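# Stow an unpowered desk robot arm in a floor case

## Task

Take the small robot arm from the desk (it is unpowered, so its joints give way when pushed) and place it inside the open case on the floor, low enough that the lid could close, and leave it settled. It must not drop more than a few centimetres, which can fail the task. Afterwards release it and move the robot away. The robot itself must not fall over or finish leaning, or the task fails.

## Robot and tools

ROBOT. A Hello Robot Stretch 4: an omni-wheel base, a lift carriage on a vertical mast, one telescoping arm reaching forward from the carriage, a three-joint wrist (yaw, pitch, roll) and a two-finger gripper with bendy steel fingers. It stands about 1.6 m tall; the base rim lies within 0.23 m of the base origin. There is one arm only.

FRAMES. Base frame: origin on the floor beneath the base centre, x ahead, y to the left, z up. hand_pose is reported in this frame and marks a point between the open fingertips; its printed position may be slightly off. With all wrist joints at 0 the hand axes line up with the base axes. Odometry frame is the base frame at scene start; base_odometry counts wheel turns only, so slipping shows up as travel. Heading runs -3.142 to 3.142, left positive.

execute_actions. Argument "actions": a list holding one action or none (empty list just returns state and images). Optional "cameras": list of head_camera, head_left_camera, head_right_camera, wrist_camera or all; omitted/null means all, [] means none; an unknown name rejects the call. An action contains "base", "joints" or both, plus optional "pace" and "contact_limits"; or only "end_of_arm". Motions in one action start together and may finish at different times.
- base: exactly one relative move from the base's current pose as last reported: {"translate_m": d} straight, forward positive, -2 to 2 m; {"strafe_m": d} sideways, left positive, -2 to 2 m; {"rotate_rad": d} turn in place, counter-clockwise positive, -3.2 to 3.2.
- joints: a single object keyed by joint name with absolute targets: lift_m 0 to 1.2 (m); arm_m 0 to 0.55 (m extension); wrist_yaw_rad -1.134 to 4.276 (0 ahead, left positive, 3.14 folded back, beyond 3.4 the arm may obstruct); wrist_pitch_rad -1.117 to 4.259 (0 level, 1.57 pointing down); wrist_roll_rad -1.117 to 4.259 (0 fingers level, positive turns clockwise viewed from behind); gripper_m -0.038 to 0.141 (fingertip gap in m; below 0 they squeeze each other). Out-of-range joint targets are clipped and reported; any other bad value or unknown key rejects the whole call with no motion.
- pace: "slow", "default", "fast", "max" (base up to 0.1/0.3/0.4/0.6 m/s, 1/2/3/4 rad/s; slower when the lift is above 0.2).
- contact_limits: {"arm_m": v}, 0 gentlest to 0.75 strongest, default 0.5; the arm stops when it pushes harder.
- end_of_arm: "enable_torque" re-powers wrist/gripper motors that switched themselves off.
A joint or base omitted from an action may still be driving to an earlier target. No action runs longer than 15 s. A useful first move: lift_m 0.4 with wrist_yaw_rad 0 to unfold the wrist.

wait: {"seconds": 0 to 10}; commands nothing, returns state and images.
zoom_image: {"camera", "region": [x0,y0,x1,y1]} pixels of that camera's latest full image, top-left origin, at most 504x504.
read_manual: licence texts only.
finished_scene: {"scene": n}; ends the scene for good and reports success; the next scene's task follows.

CAMERAS. head_camera (420x560) at the mast top looks forward and down; turn the base to look elsewhere. head_left_camera and head_right_camera are fisheyes looking more steeply down, showing base and arm. wrist_camera (616x392) looks along the fingers, fingertips near the bottom.

RESULTS. base_status and joint_status: how the last action ended. "done" (for the base, wheels turned the commanded amount, even if slipping); "off_target" (resting short, maybe still pushing); "contact_stop_at_<key>" (hit something; that part goes slack, a slack lift may sink under load); "limit_stop_at_<name>" (built-in limit; limit_stop_at_own_body means near self-collision, likely with gripper tilted up and rolled; limit_stop_at_tilt means leaning over 6 degrees, lift/arm/wheels go slack); "torque_fault" (a wrist motor gave up and goes limp until enable_torque). on_its_own lists things not commanded by this call; its "held at" is a target, not a position. lidar_m: 12 distances in 30-degree sectors, first straight ahead then counter-clockwise; "-" means nothing or closer than 0.25 m; sees from about 0.15 m up, misses glass and thin legs. wrist_depth_mm: 7x7 grid of depths 100 to 2000 mm from top-left. turned_by_wheels vs turned_by_imu differing by over about 0.1 rad suggests a collision or slip. base_tilt in degrees (forward, right positive, about 1.5 degree fixed bias). motor_effort: percent of max, bracketed value is the peak; a clear gripper effort change at gripper_m 0 or more signals a firm grip, but the reading and "done" do not prove you hold anything.

GRIPPING. Command a gap smaller than the object to grip; a tighter value squeezes harder and pulls the object inward. Fingertips pressed on a surface can jam; lift to free them.

CAUTIONS. Lower the limp arm into the case rather than dropping it from height. Avoid hard contact and pushing. Don't drive or turn with over 1 kg held and arm_m above 0.2, especially at fast paces; steady pushes or pulls with a high gripper can topple the robot. A level gripper holding over about 2 kg faults the wrist. Loose objects may occasionally be nudged by something. The world keeps running while you think; the robot holds its last command meanwhile. After releasing, back the robot off and leave it upright.

Each tool is called after "Call:" as name(argument=value, ...) on one line, values as JSON.

## Session

Call:
execute_actions(actions=[{"joints":{"lift_m":0.4,"wrist_yaw_rad":0}}])

Scene clock: 2.47 s.
base_odometry: x=+0.000 y=+0.000 heading=+0.000 (m, m, rad; odometry frame)
turned_by_wheels: +0.000 (rad since the last result)
turned_by_imu: -0.001 (rad since the last result)
base_tilt: forward=-0.3 right=-0.7 (deg)
lidar_m: 1.79 1.84 1.78 1.71 1.76 2.25 2.14 1.05 2.14 2.03 2.10 1.89
base_status: not commanded
joint_positions: lift_m=+0.400 arm_m=+0.000 wrist_yaw_rad=+0.000 wrist_pitch_rad=+0.018 wrist_roll_rad=-0.011 gripper_m=+0.057
joint_status: all done
motor_effort: lift_m=+22(23) arm_m=-1(1) wrist_yaw_rad=+2(4) wrist_pitch_rad=-5(6) wrist_roll_rad=+0(0) gripper_m=-2(3) wheel_0=+0(0) wheel_1=+0(0) wheel_2=+0(0) (%)
hand_pose: x=+0.4589 y=-0.0873 z=+0.5726 quat_wxyz=(+1.000, -0.006, +0.009, +0.000) (m; base frame)
wrist_depth_mm: - - - - - - - / - - - - - - - / - 1983 - - - - - / - - - - - - - / - - - - - - - / 1863 1983 198 1921 201 - - / 1308 1255 1336 112 1366 1336 1430
pictures: head_camera, head_left_camera, head_right_camera, wrist_camera
Images, in order (width x height): head_camera 420x560, head_left_camera 420x672, head_right_camera 420x672, wrist_camera 616x392.

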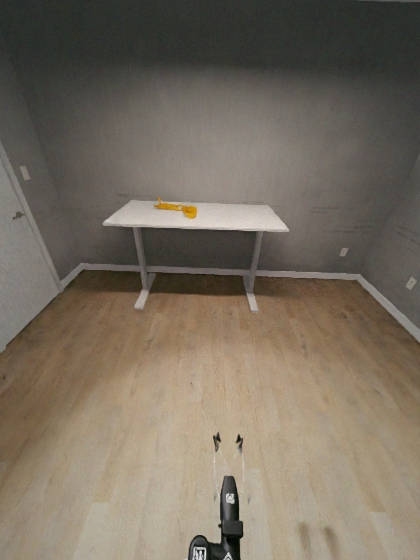

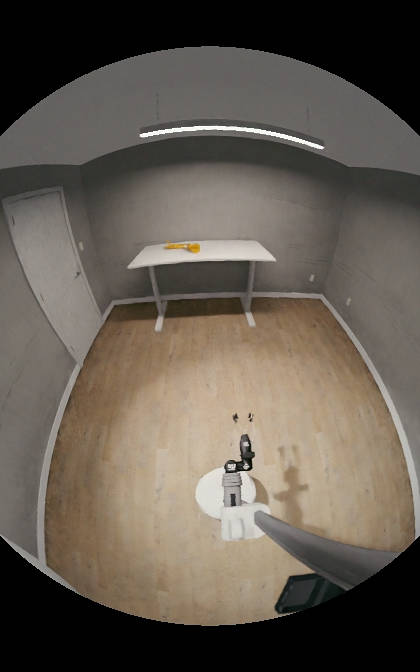

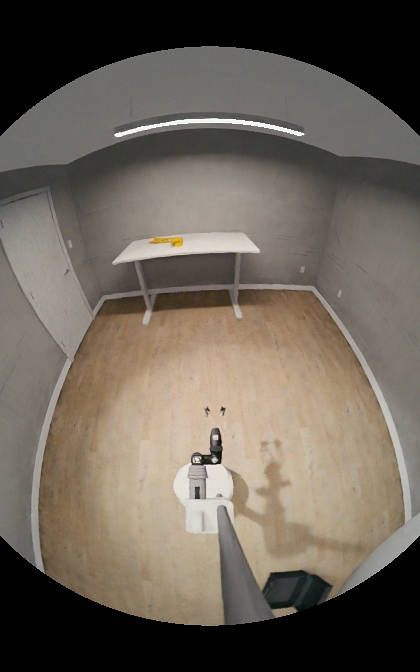

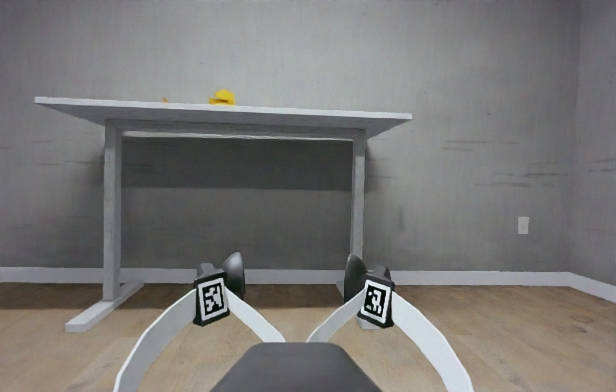

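Call:
execute_actions(actions=[{"base":{"translate_m":1.3},"joints":{"lift_m":1.2,"wrist_pitch_rad":1.0,"gripper_m":0.13}}], cameras=[])

Call:
execute_actions(actions=[{"base":{"strafe_m":0.4},"joints":{"arm_m":0.2}}], cameras=["head_camera","wrist_camera"])

Scene clock: 12.07 s.
base_odometry: x=+1.300 y=+0.000 heading=+0.000 (m, m, rad; odometry frame)
turned_by_wheels: +0.000 (rad since the last result)
turned_by_imu: -0.002 (rad since the last result)
base_tilt: forward=-0.3 right=-0.5 (deg)
lidar_m: 0.48 0.50 0.68 1.70 1.80 2.42 3.54 2.47 2.11 2.01 0.75 0.52
base_status: done
joint_positions: lift_m=+1.200 arm_m=+0.000 wrist_yaw_rad=+0.000 wrist_pitch_rad=+1.001 wrist_roll_rad=-0.011 gripper_m=+0.130
joint_status: all done
motor_effort: lift_m=+21(26) arm_m=-1(1) wrist_yaw_rad=+2(2) wrist_pitch_rad=-1(8) wrist_roll_rad=+0(1) gripper_m=+0(5) wheel_0=-1(9) wheel_1=+1(4) wheel_2=+2(12) (%)
hand_pose: x=+0.3260 y=-0.0874 z=+1.1351 quat_wxyz=(+0.877, -0.005, +0.480, +0.003) (m; base frame)
wrist_depth_mm: 535 647 661 676 683 699 1138 / 549 569 591 597 609 615 627 / 512 521 530 539 544 554 559 / 473 484 492 500 517 521 530 / 1366 1499 1464 1499 1464 1576 1576 / 1336 1308 1336 1430 209 1397 1430 / 1255 1281 1281 112 1281 1308 1308
pictures: none
No camera images: the call's "cameras" was empty. Leave "cameras" out to get every camera's image.

Scene clock: 14.73 s.
base_odometry: x=+1.300 y=+0.400 heading=+0.000 (m, m, rad; odometry frame)
turned_by_wheels: +0.000 (rad since the last result)
turned_by_imu: +0.000 (rad since the last result)
base_tilt: forward=-0.2 right=-0.6 (deg)
lidar_m: 0.46 0.48 0.66 1.31 1.37 1.88 3.55 2.54 2.53 2.43 0.72 0.50
base_status: done
joint_positions: lift_m=+1.200 arm_m=+0.199 wrist_yaw_rad=+0.000 wrist_pitch_rad=+1.001 wrist_roll_rad=-0.011 gripper_m=+0.130
joint_status: all done
motor_effort: lift_m=+21(21) arm_m=+4(8) wrist_yaw_rad=+2(2) wrist_pitch_rad=-3(4) wrist_roll_rad=+1(0) gripper_m=+4(2) wheel_0=+2(10) wheel_1=-1(10) wheel_2=+1(2) (%)
hand_pose: x=+0.5257 y=-0.0874 z=+1.1351 quat_wxyz=(+0.877, -0.005, +0.480, +0.003) (m; base frame)
wrist_depth_mm: 640 559 661 676 691 699 715 / 574 559 564 569 609 615 634 / 517 525 525 517 535 549 559 / 466 473 480 477 469 496 504 / 430 433 439 442 449 455 459 / 394 389 394 410 208 413 427 / 368 370 375 112 387 394 407
pictures: head_camera, wrist_camera
Images, in order (width x height): head_camera 420x560, wrist_camera 616x392.

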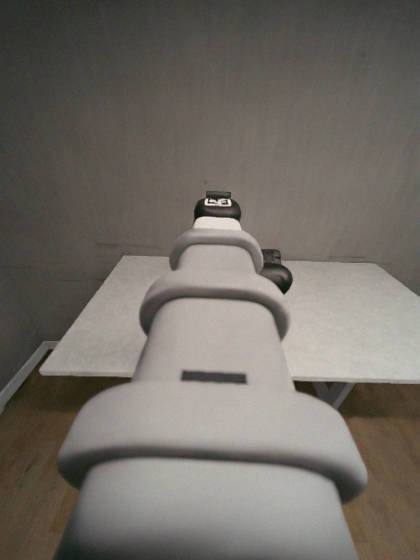

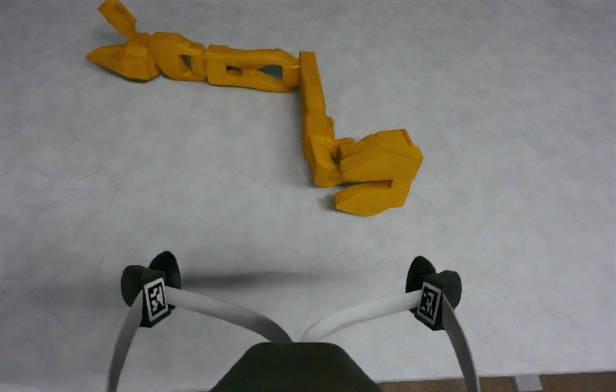

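Call:
execute_actions(actions=[{"base":{"translate_m":0.2},"joints":{"arm_m":0.42,"wrist_pitch_rad":1.57,"gripper_m":0.09}}], cameras=["wrist_camera"])

Scene clock: 19.70 s.
base_odometry: x=+1.500 y=+0.400 heading=+0.000 (m, m, rad; odometry frame)
turned_by_wheels: +0.000 (rad since the last result)
turned_by_imu: -0.001 (rad since the last result)
base_tilt: forward=-0.2 right=-0.6 (deg)
lidar_m: 0.26 0.29 0.38 1.31 1.37 1.87 3.78 2.66 2.53 2.42 0.41 0.30
base_status: done
joint_positions: lift_m=+1.200 arm_m=+0.419 wrist_yaw_rad=+0.000 wrist_pitch_rad=+1.570 wrist_roll_rad=-0.011 gripper_m=+0.090
joint_status: all done
motor_effort: lift_m=+21(21) arm_m=+4(7) wrist_yaw_rad=+2(2) wrist_pitch_rad=+3(4) wrist_roll_rad=+0(1) gripper_m=-4(0) wheel_0=+0(7) wheel_1=+2(7) wheel_2=-1(10) (%)
hand_pose: x=+0.5904 y=-0.0874 z=+1.0896 quat_wxyz=(+0.707, -0.004, +0.707, +0.004) (m; base frame)
wrist_depth_mm: 357 357 364 364 368 375 377 / 298 359 364 368 373 373 375 / 359 359 340 314 373 375 377 / 355 364 366 368 373 375 379 / 359 366 368 368 375 375 382 / 359 362 368 368 221 379 379 / 359 364 366 112 301 377 379
pictures: wrist_camera
Images, in order (width x height): wrist_camera 616x392.

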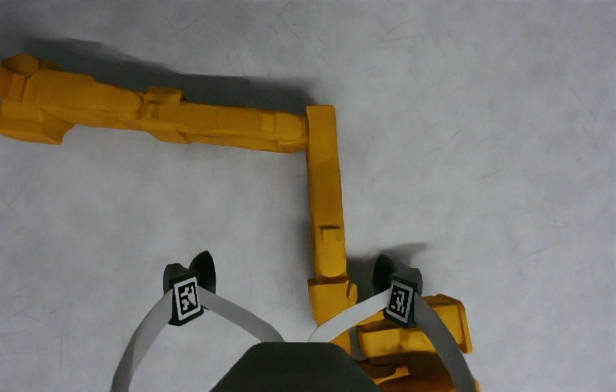

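Call:
execute_actions(actions=[{"base":{"strafe_m":-0.025},"joints":{"arm_m":0.475,"lift_m":1.15}}], cameras=[])

Call:
execute_actions(actions=[{"joints":{"lift_m":1.09},"pace":"slow"}], cameras=["wrist_camera"])

Call:
execute_actions(actions=[{"joints":{"gripper_m":-0.025}}], cameras=[])

Call:
execute_actions(actions=[{"joints":{"lift_m":1.2},"pace":"slow"}])

Scene clock: 31.30 s.
base_odometry: x=+1.500 y=+0.375 heading=+0.000 (m, m, rad; odometry frame)
turned_by_wheels: +0.000 (rad since the last result)
turned_by_imu: -0.001 (rad since the last result)
base_tilt: forward=-0.2 right=-0.6 (deg)
lidar_m: 0.27 0.28 0.38 1.34 1.43 1.92 3.78 2.65 2.49 2.39 0.43 0.29
base_status: done
joint_positions: lift_m=+1.150 arm_m=+0.474 wrist_yaw_rad=+0.000 wrist_pitch_rad=+1.570 wrist_roll_rad=-0.011 gripper_m=+0.090
joint_status: all done
motor_effort: lift_m=+16(18) arm_m=+4(3) wrist_yaw_rad=+2(2) wrist_pitch_rad=+2(1) wrist_roll_rad=+0(1) gripper_m=-4(3) wheel_0=-1(3) wheel_1=+2(8) wheel_2=+0(2) (%)
hand_pose: x=+0.6453 y=-0.0874 z=+1.0400 quat_wxyz=(+0.707, -0.004, +0.707, +0.004) (m; base frame)
wrist_depth_mm: 309 312 315 315 319 320 325 / 309 310 314 319 320 324 325 / 310 312 315 319 322 324 327 / 309 258 258 317 322 324 330 / 312 312 317 319 322 325 327 / 312 314 315 249 220 327 327 / 314 314 317 112 324 327 329
pictures: none
No camera images: the call's "cameras" was empty. Leave "cameras" out to get every camera's image.

Scene clock: 32.67 s.
base_odometry: x=+1.500 y=+0.375 heading=+0.000 (m, m, rad; odometry frame)
turned_by_wheels: +0.000 (rad since the last result)
turned_by_imu: +0.000 (rad since the last result)
base_tilt: forward=-0.2 right=-0.4 (deg)
lidar_m: 0.26 0.28 0.40 1.33 1.40 1.90 3.77 2.66 2.49 2.38 0.44 0.28
base_status: not commanded
joint_positions: lift_m=+1.090 arm_m=+0.474 wrist_yaw_rad=+0.000 wrist_pitch_rad=+1.570 wrist_roll_rad=-0.011 gripper_m=+0.090
joint_status: all done
motor_effort: lift_m=+16(19) arm_m=+4(4) wrist_yaw_rad=+1(3) wrist_pitch_rad=+1(0) wrist_roll_rad=+0(1) gripper_m=-2(0) wheel_0=-1(1) wheel_1=+2(2) wheel_2=+0(0) (%)
hand_pose: x=+0.6453 y=-0.0874 z=+0.9800 quat_wxyz=(+0.707, -0.004, +0.707, +0.004) (m; base frame)
wrist_depth_mm: 250 253 254 256 258 260 263 / 250 253 254 257 259 263 265 / 201 253 254 257 259 263 265 / 197 196 198 205 260 264 265 / 252 255 257 258 260 265 266 / 253 255 256 190 220 264 267 / 253 254 257 112 262 265 266
pictures: wrist_camera
Images, in order (width x height): wrist_camera 616x392.

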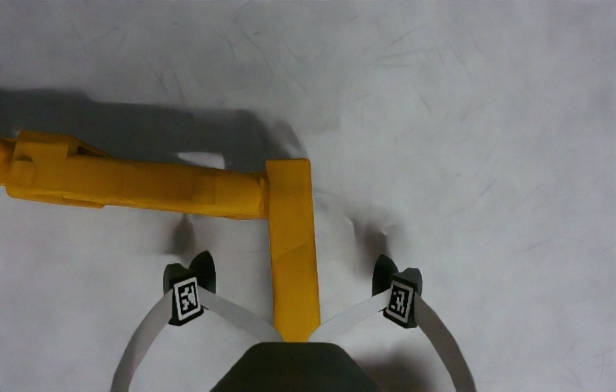

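Scene clock: 34.53 s.
base_odometry: x=+1.500 y=+0.375 heading=+0.000 (m, m, rad; odometry frame)
turned_by_wheels: +0.000 (rad since the last result)
turned_by_imu: +0.000 (rad since the last result)
base_tilt: forward=-0.1 right=-0.6 (deg)
lidar_m: 0.27 0.28 0.39 1.33 1.41 1.94 3.76 2.66 2.51 2.39 0.44 0.30
base_status: not commanded
joint_positions: lift_m=+1.090 arm_m=+0.474 wrist_yaw_rad=+0.000 wrist_pitch_rad=+1.570 wrist_roll_rad=-0.011 gripper_m=-0.024
joint_status: all done
motor_effort: lift_m=+18(18) arm_m=+4(4) wrist_yaw_rad=+1(1) wrist_pitch_rad=+0(1) wrist_roll_rad=+1(3) gripper_m=-28(27) wheel_0=-1(1) wheel_1=+1(2) wheel_2=+0(0) (%)
hand_pose: x=+0.6453 y=-0.0874 z=+0.9798 quat_wxyz=(+0.707, -0.004, +0.707, +0.004) (m; base frame)
wrist_depth_mm: 248 250 252 255 256 259 260 / 249 250 253 255 257 259 263 / 190 251 253 255 258 262 263 / 247 190 186 191 258 262 263 / 251 252 254 189 259 263 264 / 252 253 183 182 186 265 264 / 252 252 256 112 260 263 266
pictures: none
No camera images: the call's "cameras" was empty. Leave "cameras" out to get every camera's image.

Scene clock: 36.30 s.
base_odometry: x=+1.500 y=+0.375 heading=+0.000 (m, m, rad; odometry frame)
turned_by_wheels: +0.000 (rad since the last result)
turned_by_imu: +0.000 (rad since the last result)
base_tilt: forward=-0.2 right=-0.5 (deg)
lidar_m: 0.27 0.28 0.39 1.33 1.42 1.90 3.78 2.65 2.50 2.38 0.43 0.29
base_status: not commanded
joint_positions: lift_m=+1.200 arm_m=+0.474 wrist_yaw_rad=+0.000 wrist_pitch_rad=+1.570 wrist_roll_rad=-0.011 gripper_m=-0.024
joint_status: all done
motor_effort: lift_m=+25(26) arm_m=+4(5) wrist_yaw_rad=+2(2) wrist_pitch_rad=+1(1) wrist_roll_rad=+1(1) gripper_m=-26(27) wheel_0=-1(1) wheel_1=+2(1) wheel_2=+0(0) (%)
hand_pose: x=+0.6453 y=-0.0874 z=+1.0892 quat_wxyz=(+0.707, -0.004, +0.707, +0.004) (m; base frame)
wrist_depth_mm: 355 359 359 362 368 373 375 / 355 359 359 364 368 373 375 / 191 362 362 366 370 373 377 / 355 191 186 191 368 375 377 / 357 359 364 188 375 373 377 / 362 362 185 182 186 377 379 / 359 362 364 112 373 375 379
pictures: head_camera, head_left_camera, head_right_camera, wrist_camera
Images, in order (width x height): head_camera 420x560, head_left_camera 420x672, head_right_camera 420x672, wrist_camera 616x392.

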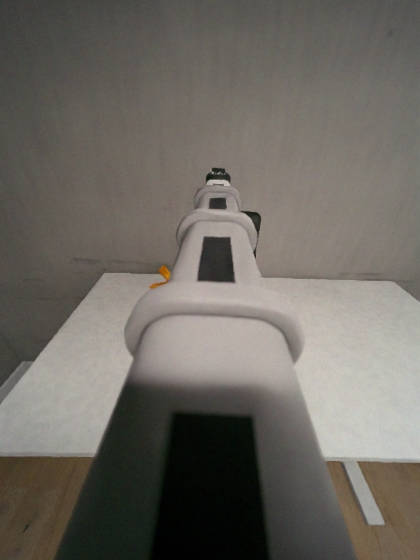

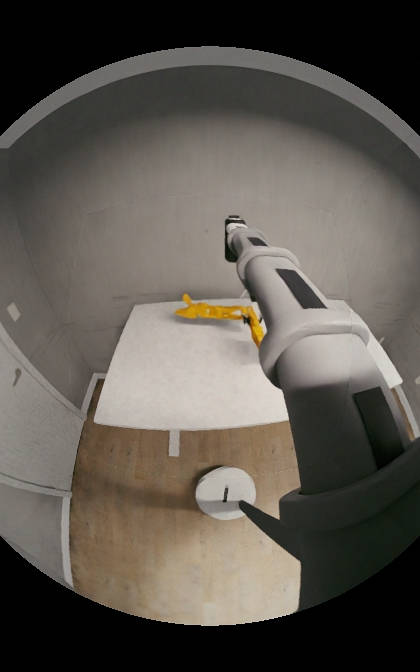

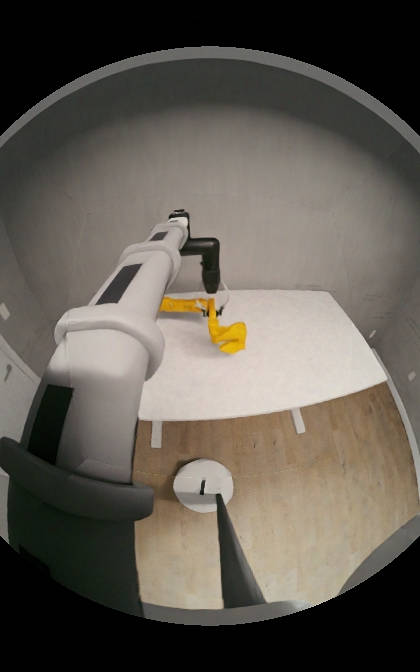

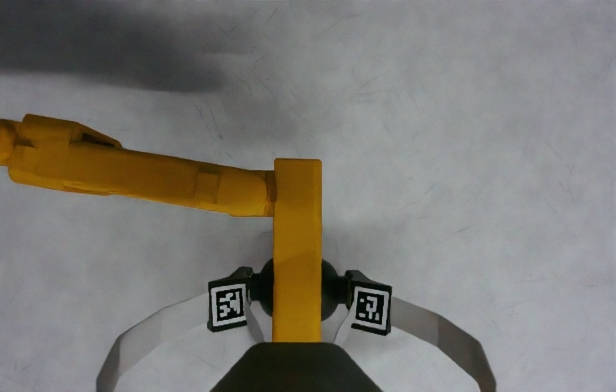

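Call:
execute_actions(actions=[{"base":{"translate_m":-1.0},"joints":{"arm_m":0.3}}], cameras=[])

Call:
execute_actions(actions=[{"base":{"rotate_rad":-2.6},"joints":{"lift_m":0.6},"pace":"slow"}])

Scene clock: 43.57 s.
base_odometry: x=+0.500 y=+0.375 heading=+0.000 (m, m, rad; odometry frame)
turned_by_wheels: +0.000 (rad since the last result)
turned_by_imu: -0.002 (rad since the last result)
base_tilt: forward=-0.2 right=-0.6 (deg)
lidar_m: 0.32 0.52 1.40 1.33 1.38 1.90 2.65 1.87 2.53 2.40 2.50 0.30
base_status: done
joint_positions: lift_m=+1.200 arm_m=+0.301 wrist_yaw_rad=+0.000 wrist_pitch_rad=+1.570 wrist_roll_rad=-0.011 gripper_m=-0.024
joint_status: all done
motor_effort: lift_m=+25(25) arm_m=-4(5) wrist_yaw_rad=+3(0) wrist_pitch_rad=+0(5) wrist_roll_rad=+0(0) gripper_m=-27(27) wheel_0=+1(3) wheel_1=+0(4) wheel_2=-2(11) (%)
hand_pose: x=+0.4717 y=-0.0874 z=+1.0893 quat_wxyz=(+0.707, -0.004, +0.707, +0.004) (m; base frame)
wrist_depth_mm: 1308 1336 1336 1308 1366 1336 1366 / 1281 1308 1336 1336 1336 1336 1397 / 191 1308 1308 1336 1397 1366 1366 / 1308 190 186 191 1366 1366 1397 / 1308 1336 1336 188 1336 1397 1366 / 1308 1336 185 182 186 1397 1366 / 1308 1308 1118 112 1366 1366 1430
pictures: none
No camera images: the call's "cameras" was empty. Leave "cameras" out to get every camera's image.

Scene clock: 48.60 s.
base_odometry: x=+0.500 y=+0.375 heading=-2.599 (m, m, rad; odometry frame)
turned_by_wheels: -2.600 (rad since the last result)
turned_by_imu: -2.574 (rad since the last result)
base_tilt: forward=-0.3 right=-0.6 (deg)
lidar_m: 0.34 0.54 2.38 2.46 1.34 1.25 1.31 1.41 1.36 1.39 1.91 0.32
base_status: done
joint_positions: lift_m=+0.600 arm_m=+0.301 wrist_yaw_rad=+0.000 wrist_pitch_rad=+1.570 wrist_roll_rad=-0.011 gripper_m=-0.024
joint_status: all done
motor_effort: lift_m=+19(21) arm_m=-4(4) wrist_yaw_rad=+1(2) wrist_pitch_rad=+2(0) wrist_roll_rad=+0(0) gripper_m=-30(28) wheel_0=+1(9) wheel_1=+1(5) wheel_2=+3(6) (%)
hand_pose: x=+0.4719 y=-0.0874 z=+0.4898 quat_wxyz=(+0.707, -0.004, +0.707, +0.004) (m; base frame)
wrist_depth_mm: 707 723 715 723 723 723 741 / 699 715 715 723 732 732 741 / 191 715 715 723 723 741 741 / 707 190 187 190 732 750 741 / 715 715 723 188 732 741 750 / 707 715 185 182 187 741 732 / 707 723 715 112 741 750 759
pictures: head_camera, head_left_camera, head_right_camera, wrist_camera
Images, in order (width x height): head_camera 420x560, head_left_camera 420x672, head_right_camera 420x672, wrist_camera 616x392.

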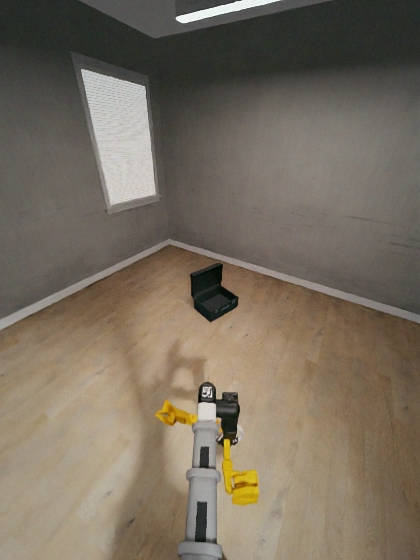

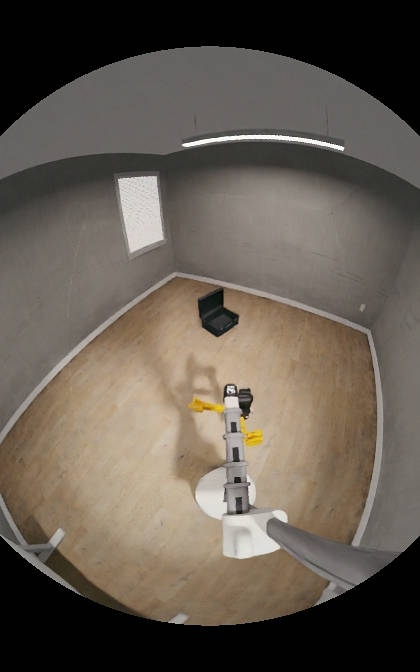

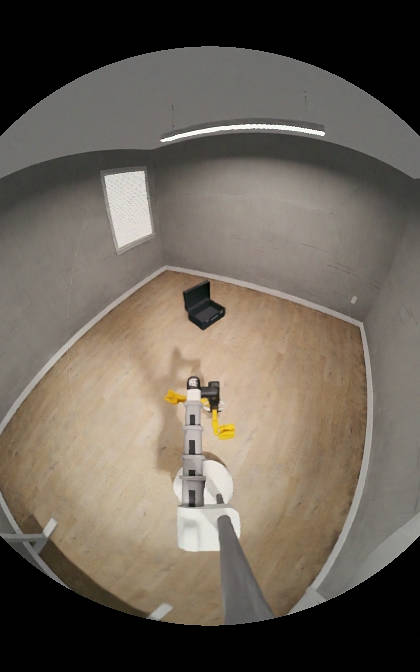

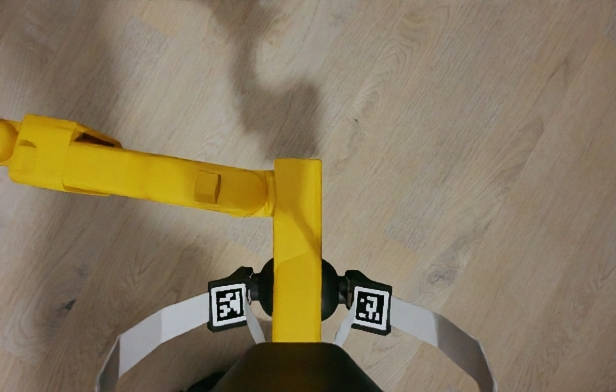

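Call:
execute_actions(actions=[{"base":{"rotate_rad":0.75},"joints":{"wrist_pitch_rad":0.6},"pace":"slow"}], cameras=["head_camera","wrist_camera"])

Call:
execute_actions(actions=[{"base":{"strafe_m":-1.17}}])

Scene clock: 55.53 s.
base_odometry: x=+0.500 y=+0.375 heading=-1.850 (m, m, rad; odometry frame)
turned_by_wheels: +0.750 (rad since the last result)
turned_by_imu: +0.741 (rad since the last result)
base_tilt: forward=-0.3 right=-0.6 (deg)
lidar_m: 0.58 2.37 1.56 1.26 1.26 1.59 1.35 1.34 1.54 2.58 1.76 0.61
base_status: done
joint_positions: lift_m=+0.600 arm_m=+0.301 wrist_yaw_rad=+0.000 wrist_pitch_rad=+0.608 wrist_roll_rad=-0.012 gripper_m=-0.024
joint_status: all done
motor_effort: lift_m=+20(20) arm_m=-4(4) wrist_yaw_rad=+0(7) wrist_pitch_rad=-20(27) wrist_roll_rad=+3(7) gripper_m=-28(25) wheel_0=-1(7) wheel_1=-2(8) wheel_2=-1(7) (%)
hand_pose: x=+0.7084 y=-0.0874 z=+0.6135 quat_wxyz=(+0.954, -0.006, +0.299, +0.002) (m; base frame)
wrist_depth_mm: 1576 1708 1756 1983 - - - / 1708 1808 1983 - - - - / 1618 1708 1708 1756 1808 1756 1863 / 1308 1308 1255 208 1397 1464 1464 / 1118 1098 180 182 1160 1160 1205 / 931 194 182 184 187 991 1008 / 820 196 831 112 854 809 891
pictures: head_camera, wrist_camera
Images, in order (width x height): head_camera 420x560, wrist_camera 616x392.

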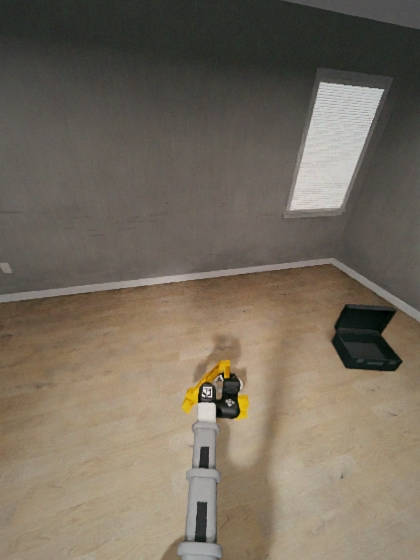

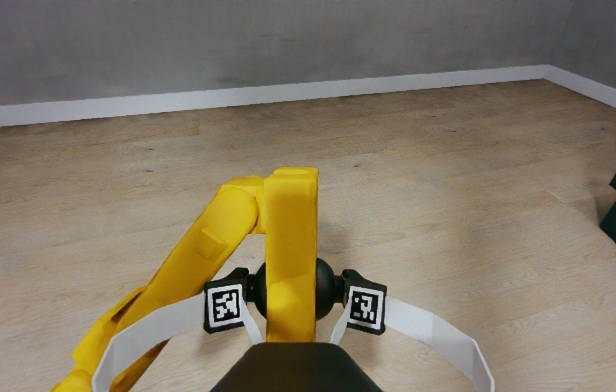

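Scene clock: 60.77 s.
base_odometry: x=-0.625 y=+0.697 heading=-1.850 (m, m, rad; odometry frame)
turned_by_wheels: +0.000 (rad since the last result)
turned_by_imu: -0.003 (rad since the last result)
base_tilt: forward=-0.3 right=-0.5 (deg)
lidar_m: 0.56 2.73 3.11 2.39 2.15 1.18 1.00 0.99 1.13 1.53 1.54 0.60
base_status: done
joint_positions: lift_m=+0.600 arm_m=+0.301 wrist_yaw_rad=+0.000 wrist_pitch_rad=+0.608 wrist_roll_rad=-0.012 gripper_m=-0.024
joint_status: not commanded
motor_effort: lift_m=+20(20) arm_m=-4(4) wrist_yaw_rad=+2(1) wrist_pitch_rad=-21(22) wrist_roll_rad=+3(4) gripper_m=-28(28) wheel_0=-2(9) wheel_1=+0(9) wheel_2=+0(1) (%)
hand_pose: x=+0.7084 y=-0.0874 z=+0.6135 quat_wxyz=(+0.954, -0.006, +0.299, +0.002) (m; base frame)
wrist_depth_mm: 1921 - - - - 1618 1308 / 1921 - - - - 1708 1366 / 1661 1661 1756 1138 1618 1708 1366 / 1308 1366 1205 208 1366 1430 1366 / 1098 1098 180 183 1118 1160 1182 / 931 194 182 184 186 1008 991 / 820 196 842 112 842 820 854
pictures: head_camera, head_left_camera, head_right_camera, wrist_camera
Images, in order (width x height): head_camera 420x560, head_left_camera 420x672, head_right_camera 420x672, wrist_camera 616x392.

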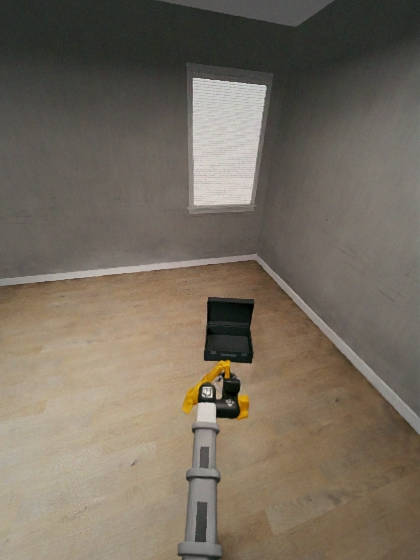

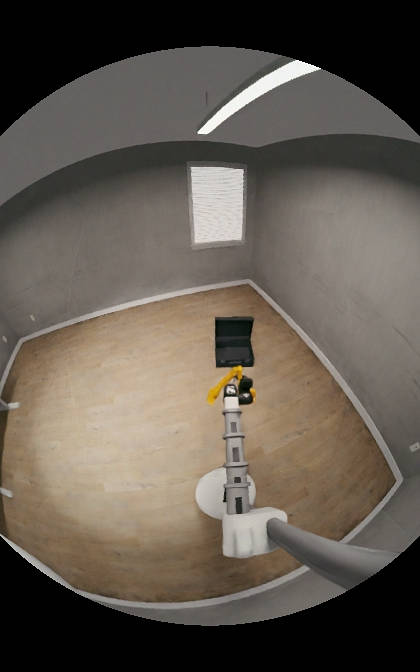

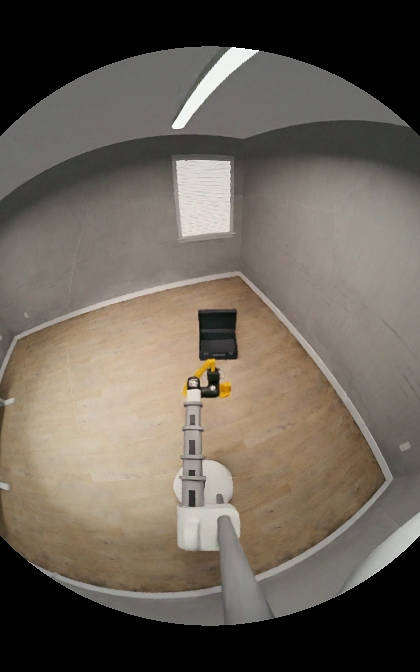

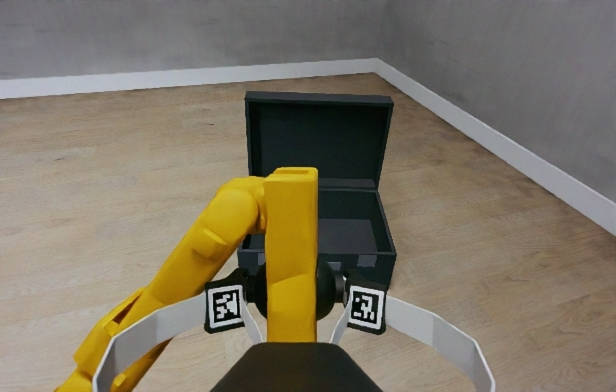

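Folded well. Case ~0.4 wide, front at ~1.15 m.

Call:
execute_actions(actions=[{"base":{"translate_m":0.6},"joints":{"wrist_pitch_rad":1.57,"lift_m":0.45}}])

Scene clock: 71.60 s.
base_odometry: x=-0.790 y=+0.120 heading=-1.850 (m, m, rad; odometry frame)
turned_by_wheels: +0.000 (rad since the last result)
turned_by_imu: -0.001 (rad since the last result)
base_tilt: forward=-0.2 right=-0.6 (deg)
lidar_m: 0.35 0.32 2.45 2.58 2.55 1.89 1.57 1.56 1.65 1.37 1.36 0.31
base_status: done
joint_positions: lift_m=+0.450 arm_m=+0.301 wrist_yaw_rad=+0.000 wrist_pitch_rad=+1.568 wrist_roll_rad=-0.011 gripper_m=-0.024
joint_status: all done
motor_effort: lift_m=+19(21) arm_m=-4(4) wrist_yaw_rad=+2(3) wrist_pitch_rad=+8(15) wrist_roll_rad=+1(3) gripper_m=-28(28) wheel_0=-1(1) wheel_1=+1(7) wheel_2=+2(11) (%)
hand_pose: x=+0.4723 y=-0.0874 z=+0.3397 quat_wxyz=(+0.708, -0.004, +0.706, +0.004) (m; base frame)
wrist_depth_mm: 554 564 539 539 554 525 574 / 559 559 539 549 554 525 585 / 554 559 559 574 569 574 591 / 554 559 564 178 585 580 585 / 559 559 179 181 580 580 585 / 559 197 182 185 186 585 591 / 559 211 569 112 574 585 591
pictures: head_camera, head_left_camera, head_right_camera, wrist_camera
Images, in order (width x height): head_camera 420x560, head_left_camera 420x672, head_right_camera 420x672, wrist_camera 616x392.

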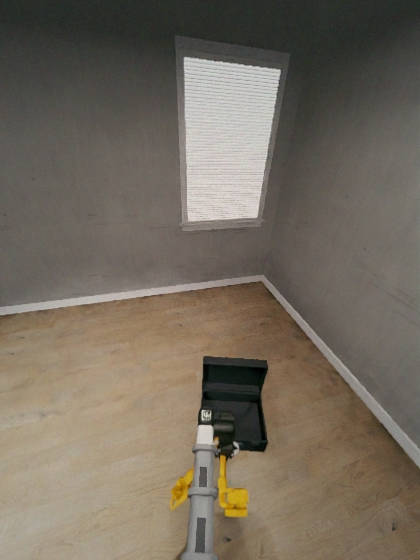

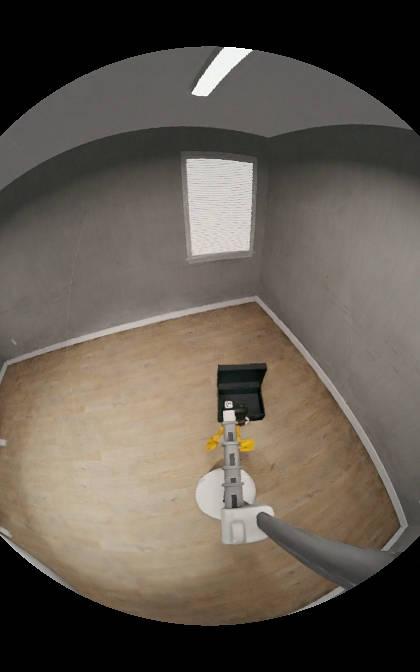

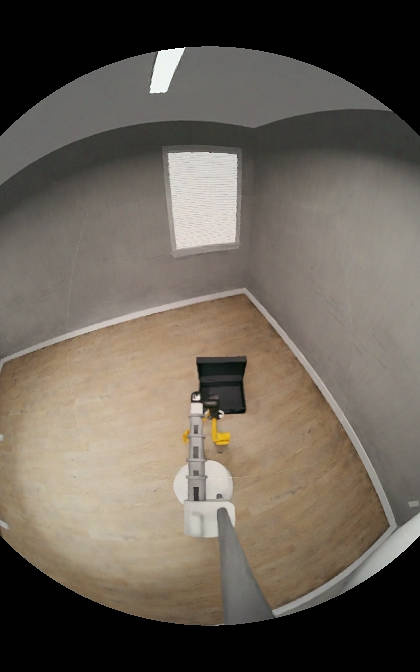

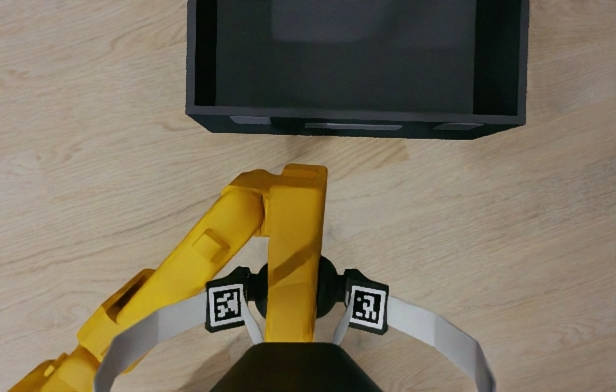

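Call:
execute_actions(actions=[{"base":{"strafe_m":-0.16},"joints":{"arm_m":0.5}}])

Call:
zoom_image(camera="head_camera", region=[110,330,310,530])

Scene clock: 76.80 s.
base_odometry: x=-0.944 y=+0.164 heading=-1.850 (m, m, rad; odometry frame)
turned_by_wheels: +0.000 (rad since the last result)
turned_by_imu: -0.002 (rad since the last result)
base_tilt: forward=-0.2 right=-0.6 (deg)
lidar_m: 0.51 0.62 2.51 2.72 2.72 1.82 1.52 1.52 1.44 1.20 1.20 0.49
base_status: done
joint_positions: lift_m=+0.450 arm_m=+0.499 wrist_yaw_rad=+0.000 wrist_pitch_rad=+1.568 wrist_roll_rad=-0.011 gripper_m=-0.024
joint_status: all done
motor_effort: lift_m=+19(19) arm_m=+4(6) wrist_yaw_rad=+1(3) wrist_pitch_rad=+7(8) wrist_roll_rad=+1(1) gripper_m=-28(29) wheel_0=-1(9) wheel_1=+1(8) wheel_2=+0(1) (%)
hand_pose: x=+0.6710 y=-0.0874 z=+0.3397 quat_wxyz=(+0.708, -0.004, +0.706, +0.004) (m; base frame)
wrist_depth_mm: 410 415 421 418 424 574 585 / 480 530 539 544 574 580 591 / 484 535 544 544 580 580 585 / 484 535 539 178 585 585 591 / 488 535 178 180 574 580 591 / 559 197 182 185 186 585 597 / 559 210 569 112 580 585 585
pictures: head_camera, head_left_camera, head_right_camera, wrist_camera
Images, in order (width x height): head_camera 420x560, head_left_camera 420x672, head_right_camera 420x672, wrist_camera 616x392.

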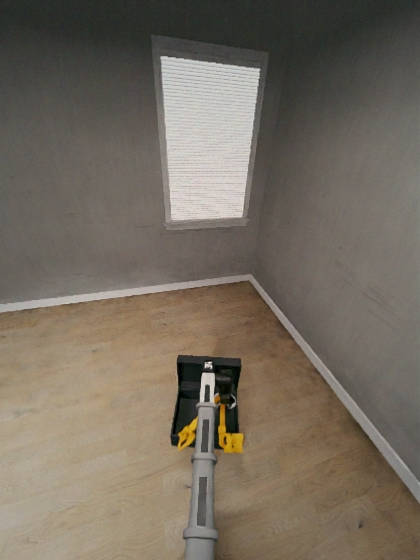

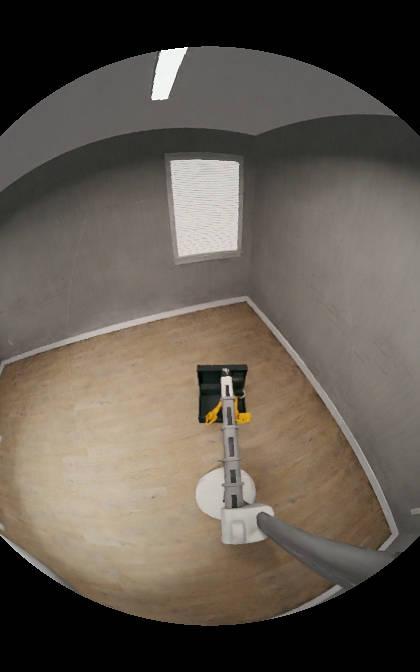

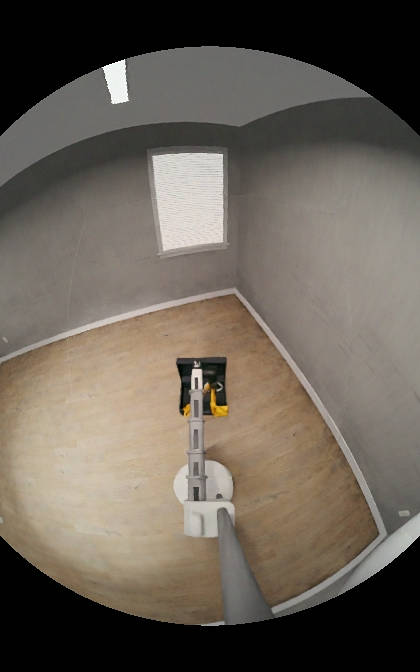

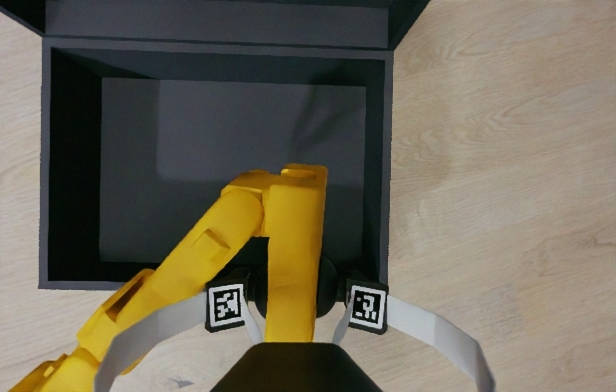

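Region (110, 330, 310, 530) of head_camera's 420x560 image, scaled by 2.520, with more detail than that image has.

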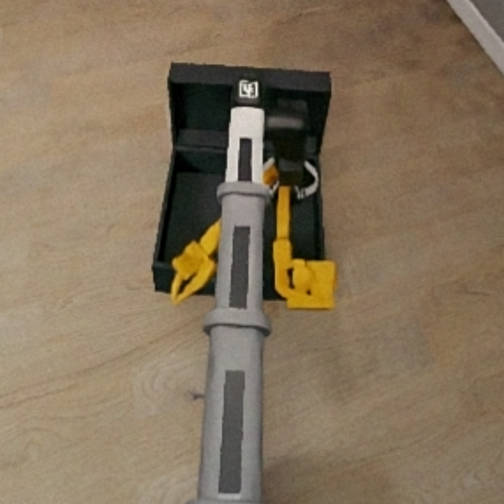

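Call:
execute_actions(actions=[{"joints":{"arm_m":0.44,"wrist_roll_rad":1.57,"lift_m":0.36},"pace":"slow"}], cameras=[])

Call:
execute_actions(actions=[{"joints":{"arm_m":0.55},"pace":"slow"}])

Call:
zoom_image(camera="head_camera", region=[130,330,290,490])

Call:
zoom_image(camera="head_left_camera", region=[160,340,280,460])

Scene clock: 90.17 s.
base_odometry: x=-0.944 y=+0.164 heading=-1.850 (m, m, rad; odometry frame)
turned_by_wheels: +0.000 (rad since the last result)
turned_by_imu: -0.001 (rad since the last result)
base_tilt: forward=-0.2 right=-0.6 (deg)
lidar_m: 0.50 0.63 2.50 2.73 2.73 1.81 1.51 1.52 1.44 1.21 1.21 0.65
base_status: not commanded
joint_positions: lift_m=+0.360 arm_m=+0.441 wrist_yaw_rad=+0.000 wrist_pitch_rad=+1.571 wrist_roll_rad=+1.570 gripper_m=-0.024
joint_status: all done
motor_effort: lift_m=+18(20) arm_m=-5(4) wrist_yaw_rad=+1(2) wrist_pitch_rad=-3(7) wrist_roll_rad=+2(9) gripper_m=-29(28) wheel_0=-1(1) wheel_1=+1(1) wheel_2=+0(0) (%)
hand_pose: x=+0.6115 y=-0.0874 z=+0.2498 quat_wxyz=(+0.500, +0.500, +0.500, -0.500) (m; base frame)
wrist_depth_mm: 466 469 466 473 480 480 480 / 466 466 473 477 477 480 488 / 368 445 449 473 480 477 488 / 404 449 445 177 480 484 484 / 407 449 178 180 488 484 496 / 407 197 182 185 186 488 492 / 266 211 452 112 484 492 488
pictures: none
No camera images: the call's "cameras" was empty. Leave "cameras" out to get every camera's image.

Scene clock: 92.53 s.
base_odometry: x=-0.944 y=+0.164 heading=-1.850 (m, m, rad; odometry frame)
turned_by_wheels: +0.000 (rad since the last result)
turned_by_imu: -0.001 (rad since the last result)
base_tilt: forward=-0.2 right=-0.5 (deg)
lidar_m: 0.60 0.63 2.51 2.74 2.73 1.84 1.52 1.51 1.44 1.21 1.19 0.65
base_status: not commanded
joint_positions: lift_m=+0.360 arm_m=+0.549 wrist_yaw_rad=+0.000 wrist_pitch_rad=+1.572 wrist_roll_rad=+1.570 gripper_m=-0.024
joint_status: all done
motor_effort: lift_m=+19(18) arm_m=+4(6) wrist_yaw_rad=+1(2) wrist_pitch_rad=-6(5) wrist_roll_rad=+1(2) gripper_m=-29(30) wheel_0=-1(1) wheel_1=+1(1) wheel_2=+1(0) (%)
hand_pose: x=+0.7190 y=-0.0874 z=+0.2498 quat_wxyz=(+0.500, +0.499, +0.501, -0.500) (m; base frame)
wrist_depth_mm: 466 466 469 473 473 480 480 / 462 466 469 473 477 480 480 / 296 353 449 449 480 488 488 / 324 373 449 178 452 484 488 / 324 349 178 180 459 488 492 / 325 197 183 185 186 488 496 / 283 209 452 112 439 488 496
pictures: head_camera, head_left_camera, head_right_camera, wrist_camera
Images, in order (width x height): head_camera 420x560, head_left_camera 420x672, head_right_camera 420x672, wrist_camera 616x392.

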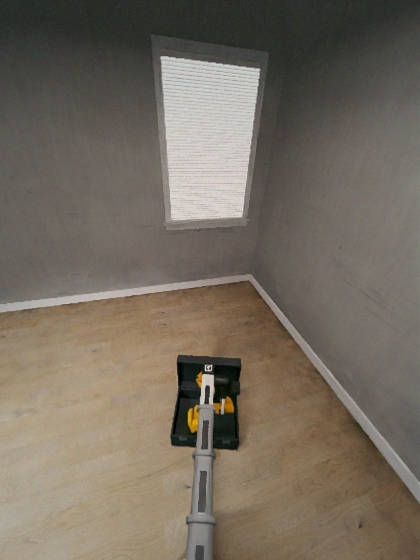

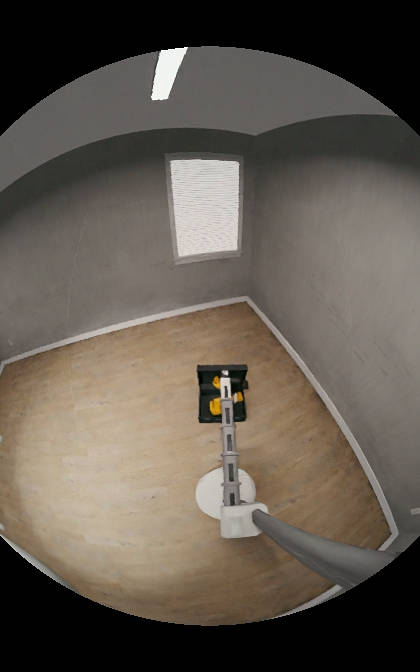

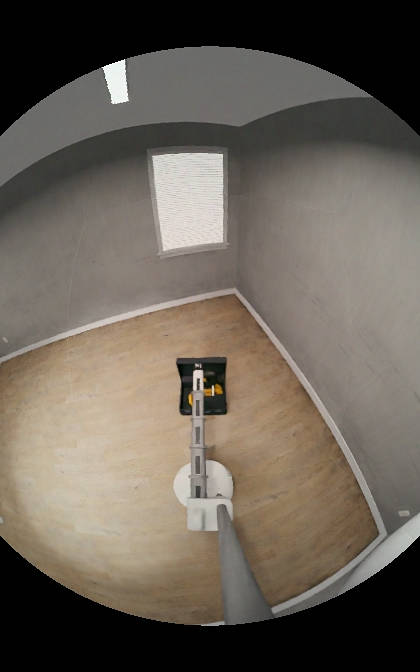

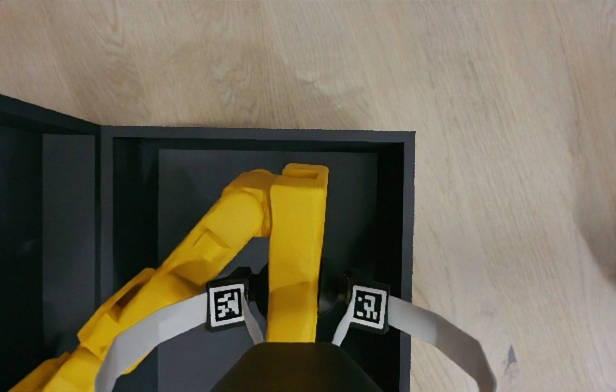

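Region (130, 330, 290, 490) of head_camera's 420x560 image, scaled by 3.150, with more detail than that image has.

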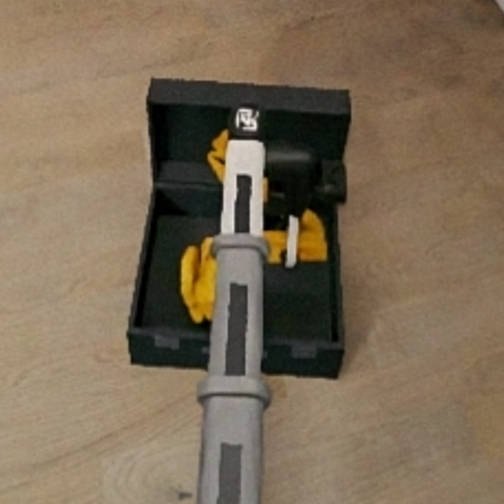

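Region (160, 340, 280, 460) of head_left_camera's 420x672 image, scaled by 4.200, with more detail than that image has.

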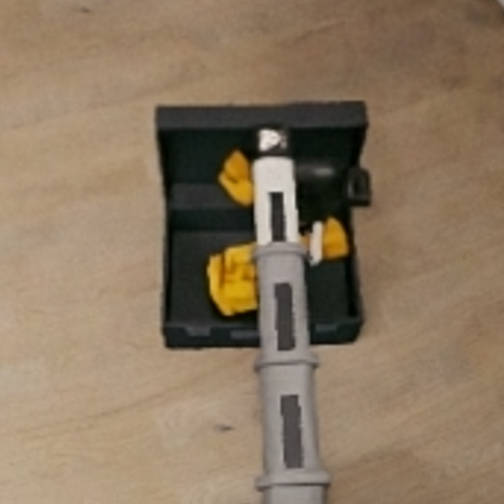

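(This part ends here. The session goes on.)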